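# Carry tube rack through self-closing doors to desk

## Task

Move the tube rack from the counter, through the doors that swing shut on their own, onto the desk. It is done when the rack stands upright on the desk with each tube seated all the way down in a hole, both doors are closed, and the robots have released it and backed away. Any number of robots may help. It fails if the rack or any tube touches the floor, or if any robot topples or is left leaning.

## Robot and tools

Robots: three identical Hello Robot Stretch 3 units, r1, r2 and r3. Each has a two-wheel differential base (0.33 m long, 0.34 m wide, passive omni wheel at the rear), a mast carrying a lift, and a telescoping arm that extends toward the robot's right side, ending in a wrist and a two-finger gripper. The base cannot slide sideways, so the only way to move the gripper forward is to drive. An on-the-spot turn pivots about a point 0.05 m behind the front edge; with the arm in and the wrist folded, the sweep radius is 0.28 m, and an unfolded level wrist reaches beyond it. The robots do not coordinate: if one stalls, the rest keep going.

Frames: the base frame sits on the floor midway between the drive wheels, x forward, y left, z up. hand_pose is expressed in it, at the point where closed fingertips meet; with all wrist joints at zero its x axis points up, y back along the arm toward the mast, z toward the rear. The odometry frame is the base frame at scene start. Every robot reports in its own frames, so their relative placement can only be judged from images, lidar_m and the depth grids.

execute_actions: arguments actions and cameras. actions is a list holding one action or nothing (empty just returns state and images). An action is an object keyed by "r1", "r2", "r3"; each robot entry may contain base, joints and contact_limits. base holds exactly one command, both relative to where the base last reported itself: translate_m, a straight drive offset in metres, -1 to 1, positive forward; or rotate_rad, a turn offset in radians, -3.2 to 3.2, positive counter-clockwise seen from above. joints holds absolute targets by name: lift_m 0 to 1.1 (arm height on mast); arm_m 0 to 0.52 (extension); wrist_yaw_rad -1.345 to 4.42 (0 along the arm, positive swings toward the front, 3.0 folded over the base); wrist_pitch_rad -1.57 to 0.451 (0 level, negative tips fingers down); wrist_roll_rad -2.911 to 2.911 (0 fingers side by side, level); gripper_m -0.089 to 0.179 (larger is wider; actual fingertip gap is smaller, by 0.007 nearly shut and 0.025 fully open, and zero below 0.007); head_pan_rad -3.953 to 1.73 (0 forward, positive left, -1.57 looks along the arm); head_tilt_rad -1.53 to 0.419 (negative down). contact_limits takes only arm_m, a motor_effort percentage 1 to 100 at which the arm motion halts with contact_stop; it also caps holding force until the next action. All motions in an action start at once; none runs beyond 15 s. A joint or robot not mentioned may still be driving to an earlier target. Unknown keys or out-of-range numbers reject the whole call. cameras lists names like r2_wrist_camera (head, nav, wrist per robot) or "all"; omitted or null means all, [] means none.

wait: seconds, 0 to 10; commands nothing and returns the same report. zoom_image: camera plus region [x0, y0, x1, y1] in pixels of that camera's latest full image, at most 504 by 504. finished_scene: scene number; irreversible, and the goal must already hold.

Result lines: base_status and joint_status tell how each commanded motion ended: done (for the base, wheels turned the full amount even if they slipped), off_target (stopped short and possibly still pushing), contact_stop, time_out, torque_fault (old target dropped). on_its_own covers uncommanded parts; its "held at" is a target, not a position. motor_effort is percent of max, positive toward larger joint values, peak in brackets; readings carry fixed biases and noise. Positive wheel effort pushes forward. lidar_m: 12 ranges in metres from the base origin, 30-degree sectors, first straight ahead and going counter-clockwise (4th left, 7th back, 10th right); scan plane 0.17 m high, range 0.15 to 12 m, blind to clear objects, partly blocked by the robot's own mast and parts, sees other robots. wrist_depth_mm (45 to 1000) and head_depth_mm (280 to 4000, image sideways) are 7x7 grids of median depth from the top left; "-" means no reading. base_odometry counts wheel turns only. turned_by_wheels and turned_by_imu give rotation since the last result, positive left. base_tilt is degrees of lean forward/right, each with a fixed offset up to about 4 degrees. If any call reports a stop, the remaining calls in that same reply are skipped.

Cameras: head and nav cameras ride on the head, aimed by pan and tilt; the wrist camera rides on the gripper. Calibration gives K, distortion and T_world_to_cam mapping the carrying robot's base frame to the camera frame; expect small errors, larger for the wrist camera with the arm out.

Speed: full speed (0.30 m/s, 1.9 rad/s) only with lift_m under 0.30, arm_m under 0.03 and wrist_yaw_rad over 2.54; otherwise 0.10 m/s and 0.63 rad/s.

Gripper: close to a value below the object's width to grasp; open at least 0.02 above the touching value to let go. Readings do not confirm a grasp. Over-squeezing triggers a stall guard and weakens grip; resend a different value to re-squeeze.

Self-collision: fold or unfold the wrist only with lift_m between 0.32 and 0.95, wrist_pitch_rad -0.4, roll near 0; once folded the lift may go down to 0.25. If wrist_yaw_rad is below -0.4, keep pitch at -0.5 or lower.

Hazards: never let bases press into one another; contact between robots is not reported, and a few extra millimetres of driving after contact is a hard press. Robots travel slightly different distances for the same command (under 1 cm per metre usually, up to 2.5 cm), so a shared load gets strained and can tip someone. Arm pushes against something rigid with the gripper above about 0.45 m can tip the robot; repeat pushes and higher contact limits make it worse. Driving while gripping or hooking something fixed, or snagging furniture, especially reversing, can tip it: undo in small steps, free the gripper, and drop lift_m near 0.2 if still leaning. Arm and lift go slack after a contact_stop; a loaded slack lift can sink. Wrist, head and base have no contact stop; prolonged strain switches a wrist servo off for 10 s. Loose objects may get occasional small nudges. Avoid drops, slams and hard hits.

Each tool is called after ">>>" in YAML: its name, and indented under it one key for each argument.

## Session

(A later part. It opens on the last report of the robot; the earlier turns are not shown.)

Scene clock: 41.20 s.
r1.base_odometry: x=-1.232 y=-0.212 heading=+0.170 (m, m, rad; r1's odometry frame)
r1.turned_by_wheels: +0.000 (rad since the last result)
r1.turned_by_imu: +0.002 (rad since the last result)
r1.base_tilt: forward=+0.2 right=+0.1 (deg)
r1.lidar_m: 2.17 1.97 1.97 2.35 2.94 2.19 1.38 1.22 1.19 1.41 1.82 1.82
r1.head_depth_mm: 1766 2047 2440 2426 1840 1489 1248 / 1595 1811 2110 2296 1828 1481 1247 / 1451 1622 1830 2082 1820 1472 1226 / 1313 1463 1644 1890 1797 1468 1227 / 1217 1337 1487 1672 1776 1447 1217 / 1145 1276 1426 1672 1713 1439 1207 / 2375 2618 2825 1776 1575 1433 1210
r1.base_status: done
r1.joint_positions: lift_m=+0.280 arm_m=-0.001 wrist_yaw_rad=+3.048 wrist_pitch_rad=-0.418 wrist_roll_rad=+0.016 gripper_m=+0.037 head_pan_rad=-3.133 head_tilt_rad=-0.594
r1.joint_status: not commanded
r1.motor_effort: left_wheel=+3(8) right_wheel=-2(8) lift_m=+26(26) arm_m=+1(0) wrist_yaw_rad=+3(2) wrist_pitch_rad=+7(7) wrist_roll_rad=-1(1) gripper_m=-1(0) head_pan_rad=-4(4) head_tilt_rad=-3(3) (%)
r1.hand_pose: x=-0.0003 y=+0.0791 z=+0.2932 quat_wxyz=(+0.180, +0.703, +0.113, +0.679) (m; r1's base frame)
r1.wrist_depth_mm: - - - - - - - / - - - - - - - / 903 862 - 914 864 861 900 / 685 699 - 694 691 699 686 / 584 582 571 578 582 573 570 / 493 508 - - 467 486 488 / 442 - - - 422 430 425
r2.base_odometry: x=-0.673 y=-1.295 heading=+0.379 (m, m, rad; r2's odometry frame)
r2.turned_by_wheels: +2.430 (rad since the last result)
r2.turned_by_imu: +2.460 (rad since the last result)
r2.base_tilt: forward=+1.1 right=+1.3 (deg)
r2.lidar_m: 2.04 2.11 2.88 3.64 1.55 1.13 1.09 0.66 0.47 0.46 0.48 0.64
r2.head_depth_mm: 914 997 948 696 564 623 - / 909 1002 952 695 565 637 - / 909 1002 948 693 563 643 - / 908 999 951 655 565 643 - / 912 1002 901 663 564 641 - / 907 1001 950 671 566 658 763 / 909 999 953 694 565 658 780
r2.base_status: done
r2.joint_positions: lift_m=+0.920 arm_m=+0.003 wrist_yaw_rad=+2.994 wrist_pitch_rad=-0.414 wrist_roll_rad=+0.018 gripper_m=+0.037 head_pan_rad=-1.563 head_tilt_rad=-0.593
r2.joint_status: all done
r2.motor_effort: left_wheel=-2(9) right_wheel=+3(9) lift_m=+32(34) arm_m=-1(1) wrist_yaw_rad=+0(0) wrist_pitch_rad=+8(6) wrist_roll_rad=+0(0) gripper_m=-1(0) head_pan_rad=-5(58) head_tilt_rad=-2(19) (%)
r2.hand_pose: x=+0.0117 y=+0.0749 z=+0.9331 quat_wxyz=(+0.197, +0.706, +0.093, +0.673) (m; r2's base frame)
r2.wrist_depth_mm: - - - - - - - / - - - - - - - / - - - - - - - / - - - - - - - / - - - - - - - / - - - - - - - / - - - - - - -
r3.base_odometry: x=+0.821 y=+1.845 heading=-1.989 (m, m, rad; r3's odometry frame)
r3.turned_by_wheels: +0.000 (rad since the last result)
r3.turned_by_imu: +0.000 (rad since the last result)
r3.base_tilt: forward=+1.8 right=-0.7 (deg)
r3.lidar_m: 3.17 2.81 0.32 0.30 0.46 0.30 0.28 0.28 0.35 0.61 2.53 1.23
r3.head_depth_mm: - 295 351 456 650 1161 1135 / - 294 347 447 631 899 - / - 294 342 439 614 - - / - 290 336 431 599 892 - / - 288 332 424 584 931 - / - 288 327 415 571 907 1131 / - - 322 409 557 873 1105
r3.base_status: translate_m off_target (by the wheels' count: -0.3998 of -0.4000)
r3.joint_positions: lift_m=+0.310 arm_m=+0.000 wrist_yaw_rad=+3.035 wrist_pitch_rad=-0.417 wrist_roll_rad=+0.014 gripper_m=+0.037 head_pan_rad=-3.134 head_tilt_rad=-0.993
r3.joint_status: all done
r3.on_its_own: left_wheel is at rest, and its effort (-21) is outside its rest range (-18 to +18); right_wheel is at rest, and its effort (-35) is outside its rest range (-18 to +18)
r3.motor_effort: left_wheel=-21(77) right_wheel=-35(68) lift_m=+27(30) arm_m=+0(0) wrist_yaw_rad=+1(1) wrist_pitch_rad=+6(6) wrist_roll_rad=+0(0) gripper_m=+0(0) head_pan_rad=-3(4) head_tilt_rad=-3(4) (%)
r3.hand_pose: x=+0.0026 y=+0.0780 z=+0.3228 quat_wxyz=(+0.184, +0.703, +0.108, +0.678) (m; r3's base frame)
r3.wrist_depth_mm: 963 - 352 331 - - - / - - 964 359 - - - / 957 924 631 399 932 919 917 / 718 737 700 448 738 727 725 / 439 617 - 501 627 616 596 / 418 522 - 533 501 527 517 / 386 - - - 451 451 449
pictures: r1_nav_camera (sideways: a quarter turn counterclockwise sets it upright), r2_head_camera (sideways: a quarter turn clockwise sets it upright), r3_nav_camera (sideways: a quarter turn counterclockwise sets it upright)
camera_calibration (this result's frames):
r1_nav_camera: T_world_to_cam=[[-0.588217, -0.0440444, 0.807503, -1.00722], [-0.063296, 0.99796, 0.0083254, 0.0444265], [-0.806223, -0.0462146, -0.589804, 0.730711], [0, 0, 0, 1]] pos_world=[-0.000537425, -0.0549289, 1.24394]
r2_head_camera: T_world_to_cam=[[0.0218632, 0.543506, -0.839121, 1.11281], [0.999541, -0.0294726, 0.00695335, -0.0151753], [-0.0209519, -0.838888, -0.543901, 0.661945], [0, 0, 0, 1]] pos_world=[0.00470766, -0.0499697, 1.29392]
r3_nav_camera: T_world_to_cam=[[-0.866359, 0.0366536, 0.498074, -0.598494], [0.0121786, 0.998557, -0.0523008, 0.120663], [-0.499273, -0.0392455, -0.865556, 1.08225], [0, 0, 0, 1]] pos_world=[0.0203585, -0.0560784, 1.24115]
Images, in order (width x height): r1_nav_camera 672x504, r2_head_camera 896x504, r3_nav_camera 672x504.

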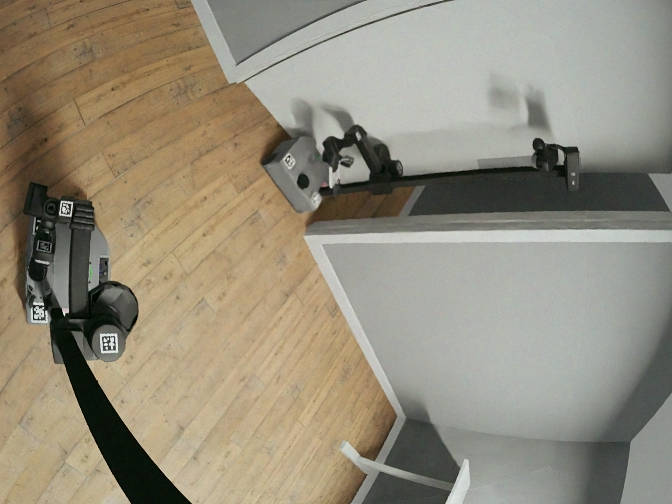

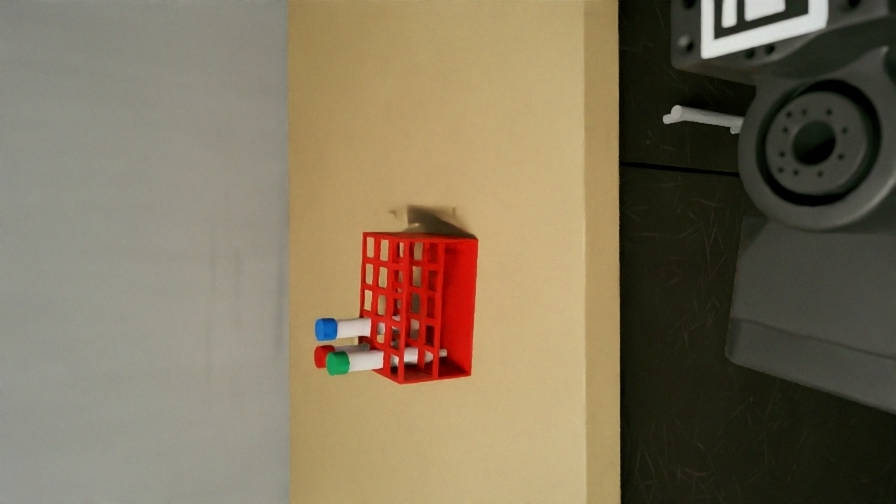

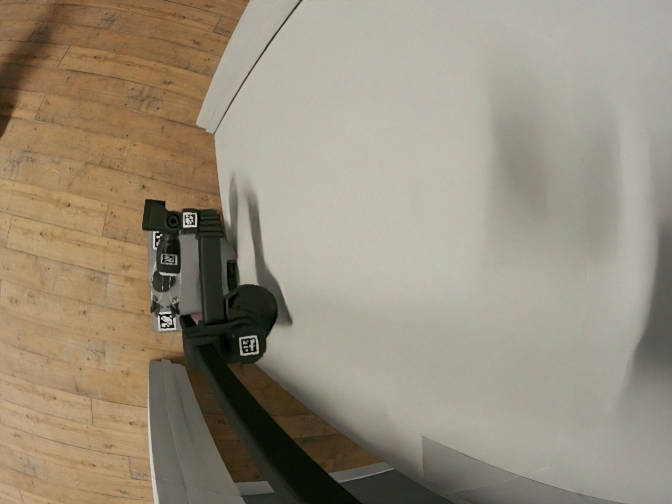

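>>> execute_actions:
  actions:
    - {"r3":{"base":{"rotate_rad":-0.32}},"r2":{"base":{"translate_m":0.075},"joints":{"wrist_yaw_rad":1.2,"lift_m":0.94}}}
  cameras: []

>>> execute_actions:
  actions:
    - {"r3":{"base":{"translate_m":-0.55}},"r1":{"base":{"translate_m":-0.5},"joints":{"head_tilt_rad":-1}},"r2":{"joints":{"wrist_yaw_rad":-0.05,"wrist_pitch_rad":0,"wrist_roll_rad":0,"gripper_m":0.179,"lift_m":0.89}}}
  cameras: ["r3_nav_camera","r2_wrist_camera"]

>>> execute_actions:
  actions:
    - {"r3":{"base":{"translate_m":-0.25}},"r1":{"base":{"translate_m":-0.4}},"r2":{"joints":{"lift_m":0.85,"arm_m":0.11}}}
  cameras: ["r3_nav_camera","r2_wrist_camera","r1_nav_camera"]

Scene clock: 51.20 s.
r1.base_odometry: x=-1.232 y=-0.212 heading=+0.170 (m, m, rad; r1's odometry frame)
r1.turned_by_wheels: +0.000 (rad since the last result)
r1.turned_by_imu: +0.001 (rad since the last result)
r1.base_tilt: forward=+0.2 right=+0.1 (deg)
r1.lidar_m: 2.16 1.97 1.97 2.35 2.95 2.18 1.38 1.21 1.18 1.40 1.81 1.82
r1.head_depth_mm: 1770 2044 2396 2420 1843 1491 1252 / 1587 1804 2084 2283 1823 1482 1245 / 1449 1623 1845 2087 1815 1468 1230 / 1316 1475 1647 1891 1801 1460 1224 / 1220 1339 1491 1682 1753 1449 1216 / 1142 1272 1422 1665 1706 1438 1208 / 2310 2450 1597 1493 1543 1428 1209
r1.base_status: not commanded
r1.joint_positions: lift_m=+0.280 arm_m=-0.001 wrist_yaw_rad=+3.048 wrist_pitch_rad=-0.418 wrist_roll_rad=+0.016 gripper_m=+0.037 head_pan_rad=-3.133 head_tilt_rad=-0.594
r1.joint_status: not commanded
r1.motor_effort: left_wheel=+3(3) right_wheel=-2(2) lift_m=+26(26) arm_m=+0(1) wrist_yaw_rad=+3(3) wrist_pitch_rad=+7(7) wrist_roll_rad=-1(0) gripper_m=+0(0) head_pan_rad=-4(4) head_tilt_rad=-3(3) (%)
r1.hand_pose: x=-0.0003 y=+0.0791 z=+0.2932 quat_wxyz=(+0.180, +0.703, +0.113, +0.679) (m; r1's base frame)
r1.wrist_depth_mm: - - - - - - - / - - - - - - - / 877 918 - 906 879 868 841 / 709 715 - 706 698 702 685 / 586 584 578 587 595 564 565 / 492 516 - - 474 483 485 / 446 - - - 422 428 413
r2.base_odometry: x=-0.604 y=-1.268 heading=+0.379 (m, m, rad; r2's odometry frame)
r2.turned_by_wheels: +0.000 (rad since the last result)
r2.turned_by_imu: +0.000 (rad since the last result)
r2.base_tilt: forward=+1.1 right=+1.3 (deg)
r2.lidar_m: 1.97 2.04 2.78 3.66 1.67 1.21 1.16 0.65 0.48 0.46 0.47 0.64
r2.head_depth_mm: 912 998 947 694 561 - - / 909 999 952 692 565 - - / 909 997 952 644 565 630 - / 911 1000 859 664 564 656 741 / 913 1005 953 667 565 655 741 / 904 1004 950 696 563 628 - / 908 996 953 696 566 627 -
r2.base_status: done
r2.joint_positions: lift_m=+0.940 arm_m=+0.003 wrist_yaw_rad=+1.202 wrist_pitch_rad=-0.415 wrist_roll_rad=+0.018 gripper_m=+0.037 head_pan_rad=-1.563 head_tilt_rad=-0.593
r2.joint_status: all done
r2.motor_effort: left_wheel=-2(3) right_wheel=+4(5) lift_m=+33(33) arm_m=-1(2) wrist_yaw_rad=-3(3) wrist_pitch_rad=+8(8) wrist_roll_rad=+0(0) gripper_m=-1(1) head_pan_rad=-5(5) head_tilt_rad=-3(3) (%)
r2.hand_pose: x=+0.1883 y=-0.2287 z=+0.9530 quat_wxyz=(+0.649, +0.514, -0.494, +0.267) (m; r2's base frame)
r2.wrist_depth_mm: - - - - - 917 757 / - - - 853 587 563 544 / - - - 946 462 382 375 / - - - - 507 314 281 / - - - - 492 355 244 / - - - - 645 369 271 / - - - - 625 363 281
r3.base_odometry: x=+0.821 y=+1.845 heading=-2.309 (m, m, rad; r3's odometry frame)
r3.turned_by_wheels: -0.320 (rad since the last result)
r3.turned_by_imu: -0.312 (rad since the last result)
r3.base_tilt: forward=+1.8 right=-0.8 (deg)
r3.lidar_m: 1.23 3.21 2.71 0.30 0.31 0.35 0.27 0.27 0.29 0.41 2.27 1.24
r3.head_depth_mm: 295 344 435 598 1306 1215 1139 / 287 325 406 539 808 1233 - / - 308 379 493 707 - - / - 298 355 453 628 914 - / - 291 335 420 567 839 - / - - 316 391 515 754 1063 / - - 302 366 471 666 1060
r3.base_status: done
r3.joint_positions: lift_m=+0.310 arm_m=+0.000 wrist_yaw_rad=+3.035 wrist_pitch_rad=-0.417 wrist_roll_rad=+0.014 gripper_m=+0.037 head_pan_rad=-3.134 head_tilt_rad=-0.993
r3.joint_status: not commanded
r3.on_its_own: right_wheel is at rest, and its effort (-38) is outside its rest range (-18 to +18)
r3.motor_effort: left_wheel=-17(17) right_wheel=-38(48) lift_m=+27(27) arm_m=+0(0) wrist_yaw_rad=+0(0) wrist_pitch_rad=+6(6) wrist_roll_rad=+0(0) gripper_m=+0(0) head_pan_rad=-2(2) head_tilt_rad=-2(2) (%)
r3.hand_pose: x=+0.0026 y=+0.0780 z=+0.3228 quat_wxyz=(+0.184, +0.703, +0.108, +0.678) (m; r3's base frame)
r3.wrist_depth_mm: 775 - 319 - - - - / 840 886 349 - - - - / 881 889 384 935 921 906 916 / 743 742 427 730 734 732 737 / 621 609 - 608 628 604 605 / 524 519 - 534 504 522 526 / 466 - - - 452 450 450
pictures: none
No camera images: the call's "cameras" was empty. Leave "cameras" out to get every camera's image.

Scene clock: 57.67 s.
r1.base_odometry: x=-1.725 y=-0.297 heading=+0.170 (m, m, rad; r1's odometry frame)
r1.turned_by_wheels: +0.000 (rad since the last result)
r1.turned_by_imu: +0.002 (rad since the last result)
r1.base_tilt: forward=+0.2 right=+0.2 (deg)
r1.lidar_m: 2.56 2.34 2.34 2.41 2.39 1.50 0.90 0.89 0.98 0.96 1.77 2.16
r1.head_depth_mm: 1386 1781 1809 1564 1379 1229 1069 / 1222 1528 1764 1554 1365 1224 1131 / 1099 1344 1659 1540 1358 1249 - / 995 1196 1483 1524 1344 - - / 914 1073 1306 1484 1338 1222 - / 837 966 1167 1447 1333 1198 - / 805 1036 1680 1499 1320 1178 1075
r1.base_status: done
r1.joint_positions: lift_m=+0.280 arm_m=-0.001 wrist_yaw_rad=+3.048 wrist_pitch_rad=-0.418 wrist_roll_rad=+0.016 gripper_m=+0.037 head_pan_rad=-3.133 head_tilt_rad=-0.988
r1.joint_status: all done
r1.motor_effort: left_wheel=+3(8) right_wheel=-2(5) lift_m=+26(26) arm_m=+0(0) wrist_yaw_rad=+2(2) wrist_pitch_rad=+7(7) wrist_roll_rad=-1(1) gripper_m=-1(0) head_pan_rad=-4(4) head_tilt_rad=-6(33) (%)
r1.hand_pose: x=-0.0003 y=+0.0791 z=+0.2932 quat_wxyz=(+0.180, +0.703, +0.113, +0.679) (m; r1's base frame)
r1.wrist_depth_mm: - - - - - - - / - - - - - - - / 902 902 - 916 866 877 879 / 708 717 - 692 690 686 683 / 581 567 571 576 594 565 567 / 489 508 - - 474 490 480 / 451 - - - 426 418 419
r2.base_odometry: x=-0.604 y=-1.268 heading=+0.379 (m, m, rad; r2's odometry frame)
r2.turned_by_wheels: +0.000 (rad since the last result)
r2.turned_by_imu: +0.000 (rad since the last result)
r2.base_tilt: forward=+1.0 right=+1.3 (deg)
r2.lidar_m: 1.97 2.04 2.78 3.66 1.67 1.21 1.16 0.65 0.48 0.46 0.48 0.65
r2.head_depth_mm: 916 994 948 692 564 626 - / 907 1001 949 694 563 657 - / 909 997 949 647 564 - - / 908 997 856 664 565 647 792 / 910 997 948 668 561 656 781 / 909 994 953 695 564 656 783 / 908 999 950 694 565 655 781
r2.base_status: not commanded
r2.joint_positions: lift_m=+0.890 arm_m=+0.003 wrist_yaw_rad=-0.048 wrist_pitch_rad=-0.022 wrist_roll_rad=+0.005 gripper_m=+0.179 head_pan_rad=-1.563 head_tilt_rad=-0.593
r2.joint_status: all done
r2.motor_effort: left_wheel=-2(2) right_wheel=+4(3) lift_m=+15(29) arm_m=-2(1) wrist_yaw_rad=-2(3) wrist_pitch_rad=+12(11) wrist_roll_rad=-3(3) gripper_m=+0(98) head_pan_rad=-5(4) head_tilt_rad=-3(4) (%)
r2.hand_pose: x=-0.0336 y=-0.4030 z=+0.9995 quat_wxyz=(+0.705, -0.009, -0.709, -0.025) (m; r2's base frame)
r2.wrist_depth_mm: 770 768 765 780 768 803 795 / 802 801 801 801 812 805 847 / 822 828 840 836 817 842 838 / 791 775 790 412 824 800 848 / 423 468 421 385 428 431 475 / 311 272 287 291 291 285 - / 221 222 223 224 225 227 227
r3.base_odometry: x=+1.191 y=+2.252 heading=-2.309 (m, m, rad; r3's odometry frame)
r3.turned_by_wheels: +0.000 (rad since the last result)
r3.turned_by_imu: -0.003 (rad since the last result)
r3.base_tilt: forward=+1.7 right=-0.7 (deg)
r3.lidar_m: 1.34 0.50 0.57 0.85 0.86 1.10 1.81 0.24 0.23 0.24 0.33 0.86
r3.head_depth_mm: 1700 1939 1741 1526 1345 1218 1134 / 1693 1946 1750 1519 1346 1245 - / 1705 1949 1732 1532 1358 - - / 1764 1993 1769 1536 1353 1242 - / 1741 1959 1747 1522 1366 937 - / 1740 1975 1760 1483 521 658 773 / 1727 1942 322 363 428 516 650
r3.base_status: done
r3.joint_positions: lift_m=+0.310 arm_m=+0.000 wrist_yaw_rad=+3.035 wrist_pitch_rad=-0.417 wrist_roll_rad=+0.014 gripper_m=+0.037 head_pan_rad=-3.134 head_tilt_rad=-0.993
r3.joint_status: not commanded
r3.motor_effort: left_wheel=-7(28) right_wheel=-9(49) lift_m=+27(27) arm_m=+0(0) wrist_yaw_rad=+0(1) wrist_pitch_rad=+6(5) wrist_roll_rad=+0(0) gripper_m=+0(0) head_pan_rad=-4(4) head_tilt_rad=-2(3) (%)
r3.hand_pose: x=+0.0026 y=+0.0780 z=+0.3228 quat_wxyz=(+0.184, +0.703, +0.108, +0.678) (m; r3's base frame)
r3.wrist_depth_mm: 733 - 822 861 875 588 436 / 795 822 896 930 953 612 436 / 850 865 942 929 879 624 461 / 745 744 734 730 727 637 512 / 608 609 - 611 635 582 570 / 526 522 - 534 503 518 514 / 463 - - - 454 451 450
pictures: r2_wrist_camera, r3_nav_camera (sideways: a quarter turn counterclockwise sets it upright)
camera_calibration (this result's frames):
r2_wrist_camera: T_world_to_cam=[[-0.999834, 0.018187, -0.00127066, -0.0204983], [0.00508452, 0.211233, -0.977422, 1.08847], [-0.017508, -0.977266, -0.21129, -0.0221802], [0, 0, 0, 1]] pos_world=[-0.0264175, -0.251224, 1.05918]
r3_nav_camera: T_world_to_cam=[[-0.866359, 0.0366536, 0.498075, -0.598494], [0.0121785, 0.998557, -0.0523008, 0.120663], [-0.499273, -0.0392455, -0.865555, 1.08225], [0, 0, 0, 1]] pos_world=[0.0203585, -0.0560784, 1.24115]
Images, in order (width x height): r2_wrist_camera 644x364, r3_nav_camera 672x504.

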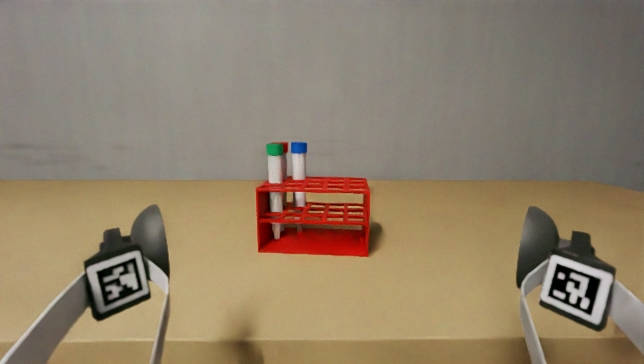

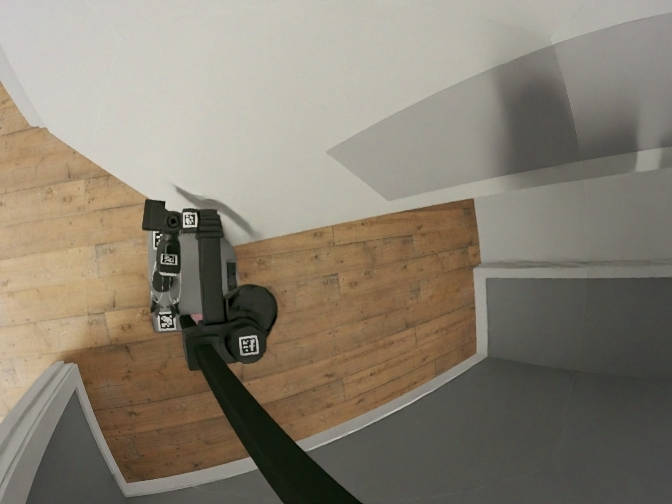

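Scene clock: 61.17 s.
r1.base_odometry: x=-2.119 y=-0.364 heading=+0.171 (m, m, rad; r1's odometry frame)
r1.turned_by_wheels: +0.000 (rad since the last result)
r1.turned_by_imu: +0.001 (rad since the last result)
r1.base_tilt: forward=+0.2 right=+0.1 (deg)
r1.lidar_m: 2.89 2.63 2.64 2.32 1.89 0.95 0.58 0.52 1.07 0.95 1.13 2.42
r1.head_depth_mm: 863 1117 1571 1573 1372 1227 1070 / 768 958 1279 1525 1365 1224 1131 / 689 840 1082 1464 1352 1252 - / 626 747 930 1230 1340 - - / 574 675 819 1042 1294 1219 - / 528 613 731 898 1161 1190 - / 489 562 652 796 1280 1182 1073
r1.base_status: done
r1.joint_positions: lift_m=+0.280 arm_m=-0.001 wrist_yaw_rad=+3.048 wrist_pitch_rad=-0.418 wrist_roll_rad=+0.016 gripper_m=+0.037 head_pan_rad=-3.133 head_tilt_rad=-0.988
r1.joint_status: not commanded
r1.motor_effort: left_wheel=+4(8) right_wheel=-2(6) lift_m=+26(26) arm_m=+0(0) wrist_yaw_rad=+2(2) wrist_pitch_rad=+7(7) wrist_roll_rad=-1(1) gripper_m=+0(0) head_pan_rad=-4(4) head_tilt_rad=-6(6) (%)
r1.hand_pose: x=-0.0003 y=+0.0791 z=+0.2932 quat_wxyz=(+0.180, +0.703, +0.113, +0.679) (m; r1's base frame)
r1.wrist_depth_mm: - - - - - - - / - - - - - - - / 925 888 - 863 884 867 883 / 695 709 - 703 691 699 681 / 588 577 589 574 588 564 561 / 497 500 - - 475 486 478 / 440 - - - 418 418 425
r2.base_odometry: x=-0.604 y=-1.268 heading=+0.379 (m, m, rad; r2's odometry frame)
r2.turned_by_wheels: +0.000 (rad since the last result)
r2.turned_by_imu: +0.000 (rad since the last result)
r2.base_tilt: forward=+1.1 right=+1.3 (deg)
r2.lidar_m: 1.97 2.04 2.77 3.66 1.67 1.21 1.17 0.65 0.48 0.46 0.47 0.65
r2.head_depth_mm: 913 998 944 693 571 - - / 911 999 947 693 581 - - / 911 1001 951 645 - - 826 / 908 996 857 664 563 658 802 / 909 997 950 695 564 655 778 / 908 996 953 694 564 655 782 / 911 992 950 698 565 656 779
r2.base_status: not commanded
r2.joint_positions: lift_m=+0.850 arm_m=+0.110 wrist_yaw_rad=-0.049 wrist_pitch_rad=-0.020 wrist_roll_rad=+0.005 gripper_m=+0.179 head_pan_rad=-1.563 head_tilt_rad=-0.593
r2.joint_status: all done
r2.motor_effort: left_wheel=-3(2) right_wheel=+4(3) lift_m=+15(15) arm_m=+4(3) wrist_yaw_rad=-1(2) wrist_pitch_rad=+11(12) wrist_roll_rad=-3(3) gripper_m=-1(0) head_pan_rad=-4(4) head_tilt_rad=-3(3) (%)
r2.hand_pose: x=-0.0339 y=-0.5101 z=+0.9599 quat_wxyz=(+0.705, -0.010, -0.709, -0.025) (m; r2's base frame)
r2.wrist_depth_mm: 673 674 680 675 688 691 694 / 698 696 686 711 716 715 713 / 704 715 713 731 740 711 743 / 576 577 296 300 504 587 595 / 309 340 279 280 304 318 352 / 225 200 214 214 215 209 - / 154 161 162 162 162 163 157
r3.base_odometry: x=+1.359 y=+2.437 heading=-2.308 (m, m, rad; r3's odometry frame)
r3.turned_by_wheels: +0.001 (rad since the last result)
r3.turned_by_imu: +0.000 (rad since the last result)
r3.base_tilt: forward=+1.8 right=-0.8 (deg)
r3.lidar_m: 1.30 0.72 0.88 0.82 0.84 1.07 1.55 1.66 0.18 0.19 0.24 0.55
r3.head_depth_mm: 1474 1736 1742 1524 1348 1212 1139 / 1475 1732 1742 1531 1349 1250 - / 1477 1725 1753 1534 1357 - - / 1534 1805 1761 1523 1355 1234 - / 1520 1787 1753 1535 1361 1211 - / 1504 1778 1755 1535 1357 1220 1132 / 1504 1760 1765 1541 1362 1227 624
r3.base_status: done
r3.joint_positions: lift_m=+0.310 arm_m=+0.000 wrist_yaw_rad=+3.058 wrist_pitch_rad=-0.417 wrist_roll_rad=+0.014 gripper_m=+0.037 head_pan_rad=-3.134 head_tilt_rad=-0.993
r3.joint_status: not commanded
r3.on_its_own: right_wheel is at rest, and its effort (-22) is outside its rest range (-18 to +18); wrist_yaw_rad is at rest, and its effort (-22) is outside its rest range (-12 to +12)
r3.motor_effort: left_wheel=+5(14) right_wheel=-22(30) lift_m=+27(27) arm_m=+1(0) wrist_yaw_rad=-22(28) wrist_pitch_rad=+6(6) wrist_roll_rad=+0(0) gripper_m=+0(0) head_pan_rad=-5(4) head_tilt_rad=-3(2) (%)
r3.hand_pose: x=-0.0024 y=+0.0786 z=+0.3228 quat_wxyz=(+0.176, +0.702, +0.116, +0.680) (m; r3's base frame)
r3.wrist_depth_mm: 715 743 793 833 871 892 701 / 775 816 873 895 959 974 712 / 838 846 901 933 923 880 723 / 750 734 739 731 732 736 699 / 611 609 - 605 633 607 610 / 525 518 - 536 508 521 519 / 466 - - - 454 452 450
pictures: r1_nav_camera (sideways: a quarter turn counterclockwise sets it upright), r2_wrist_camera, r3_nav_camera (sideways: a quarter turn counterclockwise sets it upright)
camera_calibration (this result's frames):
r1_nav_camera: T_world_to_cam=[[-0.85353, -0.0461906, 0.518993, -0.629651], [-0.062161, 0.997976, -0.013409, 0.072714], [-0.517323, -0.0437061, -0.854673, 1.0734], [0, 0, 0, 1]] pos_world=[0.0223905, -0.0547366, 1.24517]
r2_wrist_camera: T_world_to_cam=[[-0.999813, 0.0192922, -0.00117182, -0.0184164], [0.00519576, 0.209882, -0.977713, 1.07194], [-0.0186163, -0.977536, -0.209943, -0.136687], [0, 0, 0, 1]] pos_world=[-0.0265271, -0.358242, 1.01933]
r3_nav_camera: T_world_to_cam=[[-0.866358, 0.0366563, 0.498077, -0.598497], [0.0121815, 0.998557, -0.0523009, 0.120663], [-0.499275, -0.0392439, -0.865554, 1.08225], [0, 0, 0, 1]] pos_world=[0.0203582, -0.0560784, 1.24115]
Images, in order (width x height): r1_nav_camera 672x504, r2_wrist_camera 644x364, r3_nav_camera 672x504.

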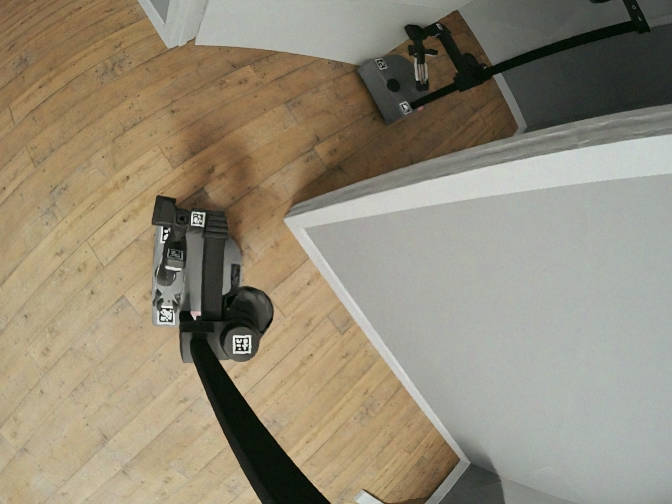

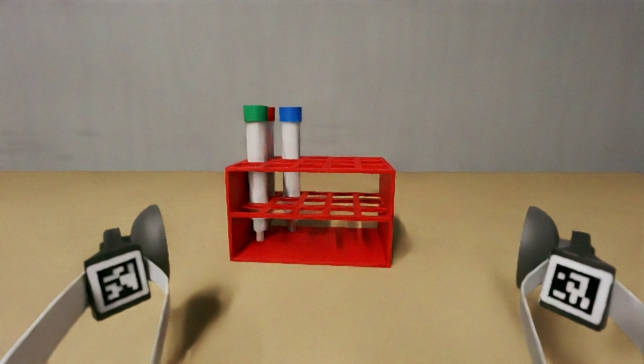

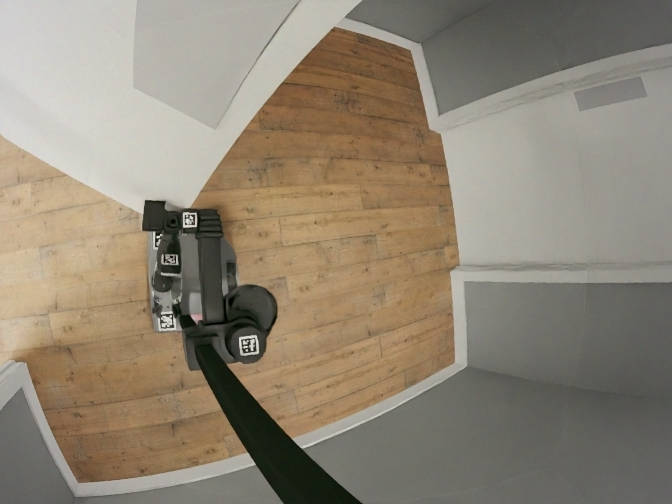

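>>> execute_actions:
  actions:
    - {"r3":{"base":{"translate_m":-0.2}},"r1":{"base":{"rotate_rad":0.8},"joints":{"lift_m":0.31}},"r2":{"base":{"translate_m":0.017},"joints":{"arm_m":0.22}}}
  cameras: ["r2_wrist_camera"]

>>> execute_actions:
  actions:
    - {"r3":{"base":{"rotate_rad":0.4},"joints":{"lift_m":0.29}},"r2":{"joints":{"gripper_m":0.078}}}
  cameras: ["r2_wrist_camera","r1_nav_camera"]

>>> execute_actions:
  actions:
    - {"r3":{"base":{"translate_m":-0.95}},"r2":{"joints":{"lift_m":0.885}},"r1":{"base":{"translate_m":-0.45}}}
  cameras: ["r2_wrist_camera","r1_nav_camera","r3_nav_camera"]

Scene clock: 73.43 s.
r1.base_odometry: x=-2.119 y=-0.364 heading=+0.970 (m, m, rad; r1's odometry frame)
r1.turned_by_wheels: +0.800 (rad since the last result)
r1.turned_by_imu: +0.796 (rad since the last result)
r1.base_tilt: forward=+0.2 right=+0.2 (deg)
r1.lidar_m: 2.63 2.78 2.32 1.63 0.69 0.52 0.56 0.95 0.95 2.42 2.55 2.69
r1.head_depth_mm: 457 510 628 802 1095 1231 1066 / 2474 1970 660 798 1119 1228 - / 2375 2053 1764 1456 1188 1256 - / 1124 1711 1689 1526 1352 - - / 1008 1192 1441 1511 1339 1224 - / 944 1096 1317 1476 1333 1195 - / 886 1019 1200 1411 1316 1184 1084
r1.base_status: done
r1.joint_positions: lift_m=+0.310 arm_m=-0.001 wrist_yaw_rad=+3.048 wrist_pitch_rad=-0.417 wrist_roll_rad=+0.016 gripper_m=+0.037 head_pan_rad=-3.133 head_tilt_rad=-0.989
r1.joint_status: all done
r1.motor_effort: left_wheel=-4(11) right_wheel=+3(8) lift_m=+51(53) arm_m=+0(0) wrist_yaw_rad=+2(2) wrist_pitch_rad=+7(7) wrist_roll_rad=-1(1) gripper_m=+0(1) head_pan_rad=-4(4) head_tilt_rad=-6(6) (%)
r1.hand_pose: x=-0.0003 y=+0.0792 z=+0.3224 quat_wxyz=(+0.180, +0.703, +0.113, +0.679) (m; r1's base frame)
r1.wrist_depth_mm: 583 786 - - - - - / 589 794 - - - - - / 589 839 - 952 954 928 925 / 586 720 - 743 754 741 751 / 568 619 619 621 637 608 616 / 520 529 541 533 506 515 514 / 459 - - - 454 460 449
r2.base_odometry: x=-0.588 y=-1.261 heading=+0.379 (m, m, rad; r2's odometry frame)
r2.turned_by_wheels: +0.000 (rad since the last result)
r2.turned_by_imu: +0.000 (rad since the last result)
r2.base_tilt: forward=+1.0 right=+1.3 (deg)
r2.lidar_m: 1.95 2.02 2.75 3.66 1.69 1.23 1.18 0.65 0.48 0.46 0.47 0.64
r2.head_depth_mm: 908 1001 946 721 - 657 782 / 906 1005 944 737 - 670 780 / 910 1002 948 675 - 671 779 / 910 999 903 674 563 654 781 / 907 998 949 670 562 654 780 / 908 996 953 696 566 655 779 / 907 1000 954 696 565 653 777
r2.base_status: done
r2.joint_positions: lift_m=+0.850 arm_m=+0.220 wrist_yaw_rad=-0.049 wrist_pitch_rad=-0.020 wrist_roll_rad=+0.005 gripper_m=+0.179 head_pan_rad=-1.563 head_tilt_rad=-0.593
r2.joint_status: all done
r2.motor_effort: left_wheel=-2(4) right_wheel=+3(6) lift_m=+15(15) arm_m=+2(3) wrist_yaw_rad=-1(2) wrist_pitch_rad=+11(11) wrist_roll_rad=-3(3) gripper_m=+0(1) head_pan_rad=-5(5) head_tilt_rad=-4(3) (%)
r2.hand_pose: x=-0.0339 y=-0.6201 z=+0.9599 quat_wxyz=(+0.705, -0.010, -0.709, -0.025) (m; r2's base frame)
r2.wrist_depth_mm: 567 566 579 568 574 590 586 / 578 598 580 587 598 606 605 / 620 605 183 617 605 624 617 / 571 584 183 182 592 594 589 / 309 339 152 189 182 133 347 / 224 200 154 184 155 138 - / 154 161 153 157 158 151 155
r3.base_odometry: x=+1.494 y=+2.585 heading=-2.308 (m, m, rad; r3's odometry frame)
r3.turned_by_wheels: +0.000 (rad since the last result)
r3.turned_by_imu: -0.001 (rad since the last result)
r3.base_tilt: forward=+1.7 right=-0.7 (deg)
r3.lidar_m: 0.29 0.90 0.86 0.80 0.82 1.04 1.36 1.45 1.39 1.30 1.32 0.46
r3.head_depth_mm: 1279 1512 1714 1527 1342 1213 1141 / 1271 1499 1718 1517 1362 1249 - / 1276 1501 1701 1517 1356 - - / 1346 1579 1753 1526 1358 1238 - / 1328 1555 1741 1527 1350 1217 - / 1311 1562 1729 1532 1352 1221 1137 / 1314 1542 1712 1525 1356 1215 1108
r3.base_status: done
r3.joint_positions: lift_m=+0.310 arm_m=+0.000 wrist_yaw_rad=+3.077 wrist_pitch_rad=-0.417 wrist_roll_rad=+0.014 gripper_m=+0.037 head_pan_rad=-3.134 head_tilt_rad=-0.993
r3.joint_status: not commanded
r3.on_its_own: wrist_yaw_rad is held at +3.075, not at its first target +3.035, by its stall guard, which is not easing now
r3.motor_effort: left_wheel=+3(9) right_wheel=-3(34) lift_m=+27(27) arm_m=+1(1) wrist_yaw_rad=-3(32) wrist_pitch_rad=+6(6) wrist_roll_rad=+0(1) gripper_m=+0(0) head_pan_rad=-4(4) head_tilt_rad=-3(2) (%)
r3.hand_pose: x=-0.0067 y=+0.0789 z=+0.3228 quat_wxyz=(+0.170, +0.701, +0.123, +0.682) (m; r3's base frame)
r3.wrist_depth_mm: 707 721 768 801 859 891 887 / 771 781 855 869 921 940 933 / 822 865 893 916 914 929 874 / 750 747 - 734 729 735 719 / 617 611 - 612 625 612 599 / 525 529 - 535 509 520 513 / 467 - - - 455 449 451
pictures: r2_wrist_camera
camera_calibration (this result's frames):
r2_wrist_camera: T_world_to_cam=[[-0.99981, 0.0194695, -0.0011611, -0.01624], [0.00522217, 0.209865, -0.977716, 1.09502], [-0.0187919, -0.977537, -0.209926, -0.244233], [0, 0, 0, 1]] pos_world=[-0.0265449, -0.468238, 1.01933]
Images, in order (width x height): r2_wrist_camera 644x364.

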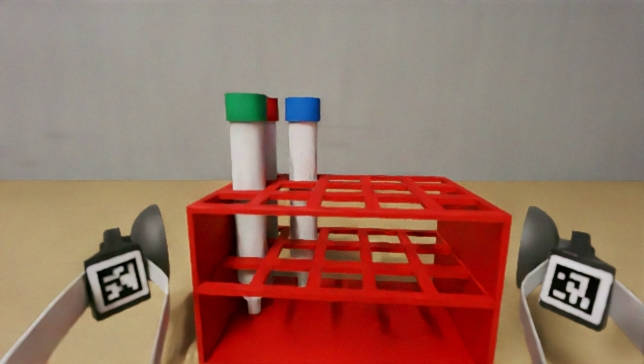

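Scene clock: 75.07 s.
r1.base_odometry: x=-2.119 y=-0.364 heading=+0.970 (m, m, rad; r1's odometry frame)
r1.turned_by_wheels: +0.000 (rad since the last result)
r1.turned_by_imu: +0.000 (rad since the last result)
r1.base_tilt: forward=+0.2 right=+0.1 (deg)
r1.lidar_m: 2.63 2.78 2.32 1.64 0.69 0.52 0.56 0.83 0.94 2.42 2.56 2.69
r1.head_depth_mm: 457 511 629 801 1092 1227 1071 / 2480 1967 660 800 1121 1223 - / 811 1013 1710 1452 1189 1255 - / 785 932 1152 1448 1350 - - / 761 902 1095 1403 1341 1225 - / 738 872 1055 1333 1327 1193 - / 720 843 1017 1269 1325 1179 1079
r1.base_status: not commanded
r1.joint_positions: lift_m=+0.310 arm_m=-0.001 wrist_yaw_rad=+3.048 wrist_pitch_rad=-0.417 wrist_roll_rad=+0.016 gripper_m=+0.037 head_pan_rad=-3.133 head_tilt_rad=-0.989
r1.joint_status: not commanded
r1.motor_effort: left_wheel=-4(3) right_wheel=+3(3) lift_m=+51(51) arm_m=+0(1) wrist_yaw_rad=+2(2) wrist_pitch_rad=+7(7) wrist_roll_rad=-1(1) gripper_m=+0(0) head_pan_rad=-4(4) head_tilt_rad=-6(6) (%)
r1.hand_pose: x=-0.0003 y=+0.0792 z=+0.3224 quat_wxyz=(+0.180, +0.703, +0.113, +0.679) (m; r1's base frame)
r1.wrist_depth_mm: 581 807 - - - - - / 579 788 - - - - - / 599 822 - 950 939 975 969 / 582 718 - 762 734 774 733 / 562 629 619 616 633 612 601 / 531 530 541 540 508 523 528 / 463 - - - 453 450 451
r2.base_odometry: x=-0.588 y=-1.261 heading=+0.379 (m, m, rad; r2's odometry frame)
r2.turned_by_wheels: +0.000 (rad since the last result)
r2.turned_by_imu: +0.000 (rad since the last result)
r2.base_tilt: forward=+1.1 right=+1.3 (deg)
r2.lidar_m: 1.95 2.02 2.75 3.65 1.69 1.23 1.18 0.65 0.48 0.46 0.47 0.64
r2.head_depth_mm: 906 998 945 720 - 656 782 / 909 1001 948 721 - 670 781 / 910 995 948 690 - 668 781 / 911 998 858 667 565 657 780 / 909 1000 949 683 564 657 781 / 910 994 954 694 565 655 781 / 912 997 954 697 565 655 778
r2.base_status: not commanded
r2.joint_positions: lift_m=+0.850 arm_m=+0.220 wrist_yaw_rad=-0.049 wrist_pitch_rad=-0.020 wrist_roll_rad=+0.005 gripper_m=+0.079 head_pan_rad=-1.563 head_tilt_rad=-0.593
r2.joint_status: all done
r2.motor_effort: left_wheel=-2(2) right_wheel=+4(4) lift_m=+15(15) arm_m=+2(3) wrist_yaw_rad=-1(1) wrist_pitch_rad=+11(11) wrist_roll_rad=-3(3) gripper_m=-25(100) head_pan_rad=-4(4) head_tilt_rad=-3(3) (%)
r2.hand_pose: x=-0.0340 y=-0.6201 z=+0.9599 quat_wxyz=(+0.705, -0.010, -0.709, -0.025) (m; r2's base frame)
r2.wrist_depth_mm: 554 564 570 579 581 580 580 / 592 585 586 584 596 594 608 / 604 595 182 610 607 623 617 / 561 575 162 182 436 589 594 / 308 341 157 193 182 142 315 / 210 225 158 155 165 135 221 / - 161 157 158 158 155 163
r3.base_odometry: x=+1.494 y=+2.585 heading=-1.908 (m, m, rad; r3's odometry frame)
r3.turned_by_wheels: +0.400 (rad since the last result)
r3.turned_by_imu: +0.395 (rad since the last result)
r3.base_tilt: forward=+1.7 right=-0.8 (deg)
r3.lidar_m: 0.58 0.91 0.80 0.81 0.95 1.35 1.43 1.47 1.30 1.30 0.88 0.61
r3.head_depth_mm: 1280 1474 1680 1528 1346 1207 1129 / 1324 1539 1707 1521 1351 1246 - / 1374 1609 1749 1517 1360 1258 - / 1411 1681 1752 1528 1356 1234 - / 1431 1693 1747 1538 1361 1221 - / 1450 1740 1767 1539 1363 1225 1121 / 1510 1821 1777 1541 1363 1223 1104
r3.base_status: done
r3.joint_positions: lift_m=+0.290 arm_m=+0.000 wrist_yaw_rad=+3.076 wrist_pitch_rad=-0.417 wrist_roll_rad=+0.014 gripper_m=+0.037 head_pan_rad=-3.134 head_tilt_rad=-0.993
r3.joint_status: all done
r3.on_its_own: wrist_yaw_rad is held at +3.075, not at its first target +3.035, by its stall guard, which is not easing now
r3.motor_effort: left_wheel=-3(10) right_wheel=+6(13) lift_m=+23(23) arm_m=+1(1) wrist_yaw_rad=-2(1) wrist_pitch_rad=+5(6) wrist_roll_rad=+0(0) gripper_m=+0(0) head_pan_rad=-4(3) head_tilt_rad=-3(2) (%)
r3.hand_pose: x=-0.0066 y=+0.0789 z=+0.3030 quat_wxyz=(+0.170, +0.701, +0.123, +0.682) (m; r3's base frame)
r3.wrist_depth_mm: 983 931 842 816 774 734 686 / - - 918 884 850 792 761 / 919 888 909 896 860 846 792 / 699 698 - 702 699 700 701 / 584 588 - 585 602 574 576 / 499 516 - - 484 496 492 / 446 - - - 429 432 428
pictures: r1_nav_camera (sideways: a quarter turn counterclockwise sets it upright), r2_wrist_camera
camera_calibration (this result's frames):
r1_nav_camera: T_world_to_cam=[[-0.853563, -0.0459697, 0.518958, -0.629605], [-0.061902, 0.997992, -0.0134112, 0.0727154], [-0.517299, -0.0435718, -0.854695, 1.07343], [0, 0, 0, 1]] pos_world=[0.0223786, -0.0547408, 1.24517]
r2_wrist_camera: T_world_to_cam=[[-0.999804, 0.0197809, -0.0011644, -0.0161229], [0.00529077, 0.209863, -0.977716, 1.09503], [-0.0190958, -0.977531, -0.209926, -0.244246], [0, 0, 0, 1]] pos_world=[-0.0265773, -0.468245, 1.01933]
Images, in order (width x height): r1_nav_camera 672x504, r2_wrist_camera 644x364.

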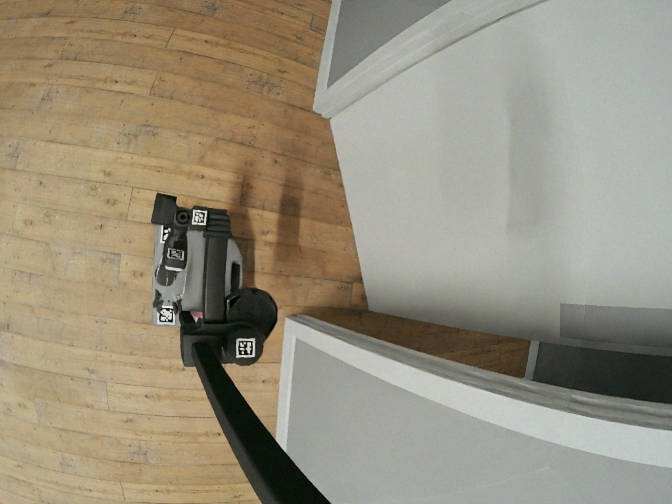

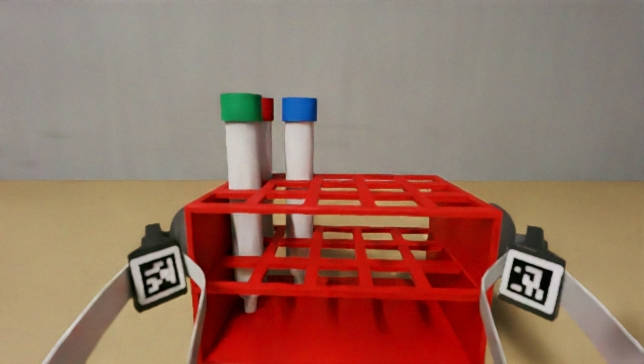

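Scene clock: 80.53 s.
r1.base_odometry: x=-2.372 y=-0.736 heading=+0.972 (m, m, rad; r1's odometry frame)
r1.turned_by_wheels: +0.002 (rad since the last result)
r1.turned_by_imu: +0.013 (rad since the last result)
r1.base_tilt: forward=+0.2 right=+0.1 (deg)
r1.lidar_m: 3.04 2.61 2.01 0.32 0.21 0.27 0.28 0.28 0.37 0.75 2.51 3.11
r1.head_depth_mm: - 293 341 445 1375 454 1028 / - 291 339 443 629 658 1047 / - 291 338 438 621 881 - / - 290 336 435 613 - - / - 289 335 431 607 929 - / - 287 332 428 600 1001 - / - 289 330 425 594 990 1076
r1.base_status: translate_m off_target (by the wheels' count: -0.4497 of -0.4500)
r1.joint_positions: lift_m=+0.310 arm_m=-0.001 wrist_yaw_rad=+3.050 wrist_pitch_rad=-0.416 wrist_roll_rad=+0.016 gripper_m=+0.037 head_pan_rad=-3.135 head_tilt_rad=-0.993
r1.joint_status: not commanded
r1.on_its_own: right_wheel is at rest, and its effort (-48) is outside its rest range (-18 to +18)
r1.motor_effort: left_wheel=-7(97) right_wheel=-48(67) lift_m=+48(51) arm_m=+1(0) wrist_yaw_rad=+0(1) wrist_pitch_rad=+6(7) wrist_roll_rad=-1(1) gripper_m=+0(1) head_pan_rad=-3(4) head_tilt_rad=-4(6) (%)
r1.hand_pose: x=-0.0007 y=+0.0793 z=+0.3227 quat_wxyz=(+0.179, +0.703, +0.113, +0.679) (m; r1's base frame)
r1.wrist_depth_mm: 200 196 396 - - - - / 225 212 - - - - - / 259 238 - 876 933 952 906 / 730 265 - 724 743 738 744 / 622 307 295 623 636 605 608 / 346 428 328 545 503 523 514 / 339 - - - 454 453 453
r2.base_odometry: x=-0.588 y=-1.261 heading=+0.379 (m, m, rad; r2's odometry frame)
r2.turned_by_wheels: +0.000 (rad since the last result)
r2.turned_by_imu: +0.000 (rad since the last result)
r2.base_tilt: forward=+1.1 right=+1.3 (deg)
r2.lidar_m: 1.95 2.02 2.74 3.66 1.70 1.23 1.18 0.65 0.47 0.46 0.47 0.64
r2.head_depth_mm: 911 1004 951 - - 655 780 / 909 993 950 - - 654 783 / 908 996 945 - - 654 781 / 907 999 640 664 565 655 781 / 911 998 949 694 566 657 781 / 907 1001 948 695 565 654 780 / 907 997 952 695 565 655 782
r2.base_status: not commanded
r2.joint_positions: lift_m=+0.884 arm_m=+0.220 wrist_yaw_rad=-0.049 wrist_pitch_rad=-0.026 wrist_roll_rad=+0.005 gripper_m=+0.082 head_pan_rad=-1.563 head_tilt_rad=-0.593
r2.joint_status: all done
r2.motor_effort: left_wheel=-2(2) right_wheel=+4(4) lift_m=+33(34) arm_m=+2(3) wrist_yaw_rad=-1(1) wrist_pitch_rad=+14(14) wrist_roll_rad=-3(3) gripper_m=-23(24) head_pan_rad=-4(5) head_tilt_rad=-4(2) (%)
r2.hand_pose: x=-0.0340 y=-0.6199 z=+0.9924 quat_wxyz=(+0.705, -0.008, -0.709, -0.027) (m; r2's base frame)
r2.wrist_depth_mm: 561 567 573 575 582 579 579 / 583 592 590 595 614 601 595 / 607 603 187 601 613 617 626 / 619 616 163 188 623 635 644 / 398 436 157 194 185 141 405 / 273 292 157 156 164 135 286 / 220 207 158 159 158 200 210
r3.base_odometry: x=+1.808 y=+3.481 heading=-1.908 (m, m, rad; r3's odometry frame)
r3.turned_by_wheels: +0.000 (rad since the last result)
r3.turned_by_imu: -0.004 (rad since the last result)
r3.base_tilt: forward=+1.8 right=-0.6 (deg)
r3.lidar_m: 1.72 1.23 1.08 0.83 0.59 0.52 0.52 0.59 0.93 1.02 1.20 1.74
r3.head_depth_mm: 445 516 616 759 995 1209 1129 / 461 538 646 810 1076 1245 - / 476 561 678 855 1163 1264 - / 495 583 714 920 1281 1230 - / 513 610 755 984 1315 1214 - / 532 641 790 977 1298 1219 1116 / 550 630 727 943 1324 1219 1106
r3.base_status: done
r3.joint_positions: lift_m=+0.290 arm_m=+0.000 wrist_yaw_rad=+3.076 wrist_pitch_rad=-0.417 wrist_roll_rad=+0.014 gripper_m=+0.037 head_pan_rad=-3.134 head_tilt_rad=-0.993
r3.joint_status: not commanded
r3.on_its_own: wrist_yaw_rad is held at +3.075, not at its first target +3.035, by its stall guard, which is not easing now
r3.motor_effort: left_wheel=-3(14) right_wheel=+5(8) lift_m=+23(23) arm_m=+0(1) wrist_yaw_rad=-1(1) wrist_pitch_rad=+6(6) wrist_roll_rad=+0(0) gripper_m=+0(0) head_pan_rad=-4(4) head_tilt_rad=-3(3) (%)
r3.hand_pose: x=-0.0065 y=+0.0789 z=+0.3030 quat_wxyz=(+0.170, +0.701, +0.123, +0.682) (m; r3's base frame)
r3.wrist_depth_mm: 506 558 - - - 976 933 / 522 602 - - - - 1000 / 529 659 893 895 879 881 890 / 537 683 - 710 697 698 700 / 549 587 - 584 606 575 578 / 498 513 - - 480 493 497 / 449 - - - 433 430 430
pictures: r1_nav_camera (sideways: a quarter turn counterclockwise sets it upright), r2_wrist_camera, r3_nav_camera (sideways: a quarter turn counterclockwise sets it upright)
camera_calibration (this result's frames):
r1_nav_camera: T_world_to_cam=[[-0.855745, -0.0443183, 0.515497, -0.625083], [-0.0599013, 0.998111, -0.013629, 0.0729866], [-0.513919, -0.0425418, -0.856783, 1.07612], [0, 0, 0, 1]] pos_world=[0.0225014, -0.054771, 1.24523]
r2_wrist_camera: T_world_to_cam=[[-0.999803, 0.019784, -0.00128653, -0.0159561], [0.00551944, 0.21543, -0.976504, 1.12906], [-0.019042, -0.976319, -0.215496, -0.230967], [0, 0, 0, 1]] pos_world=[-0.0265829, -0.468415, 1.05274]
r3_nav_camera: T_world_to_cam=[[-0.866358, 0.0366563, 0.498077, -0.598497], [0.0121815, 0.998557, -0.0523009, 0.120663], [-0.499275, -0.0392439, -0.865554, 1.08225], [0, 0, 0, 1]] pos_world=[0.0203582, -0.0560784, 1.24115]
Images, in order (width x height): r1_nav_camera 672x504, r2_wrist_camera 644x364, r3_nav_camera 672x504.

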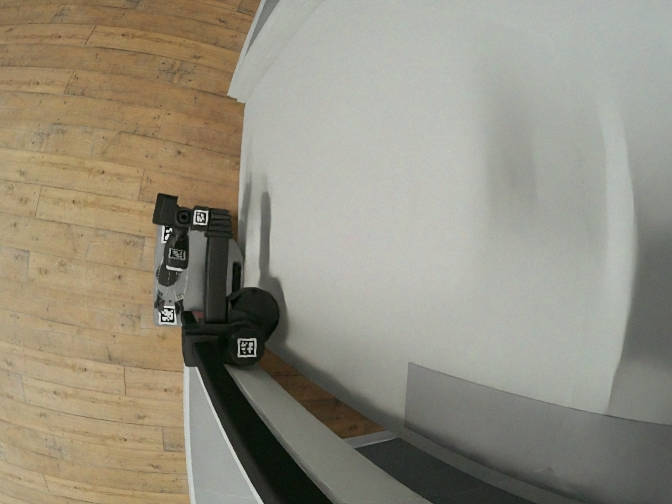

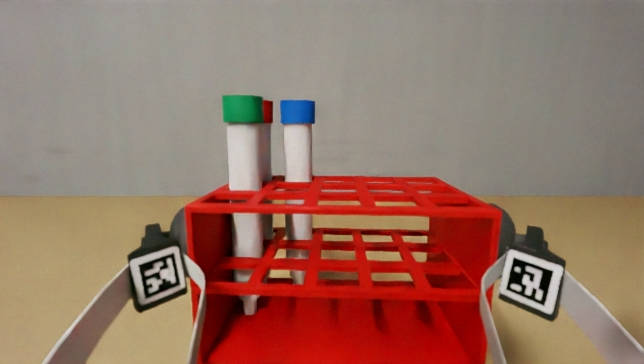

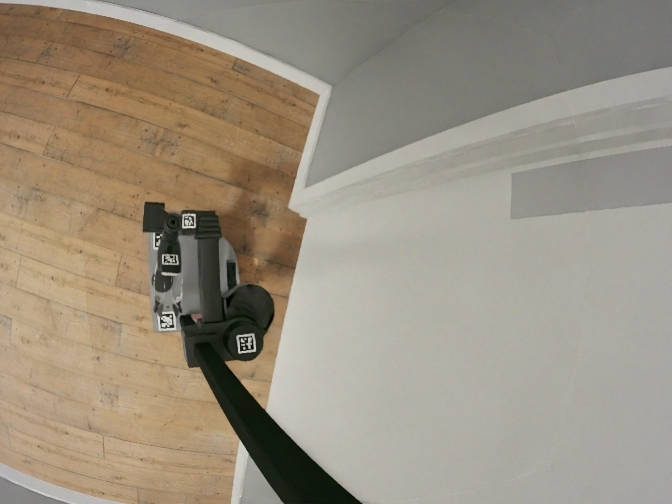

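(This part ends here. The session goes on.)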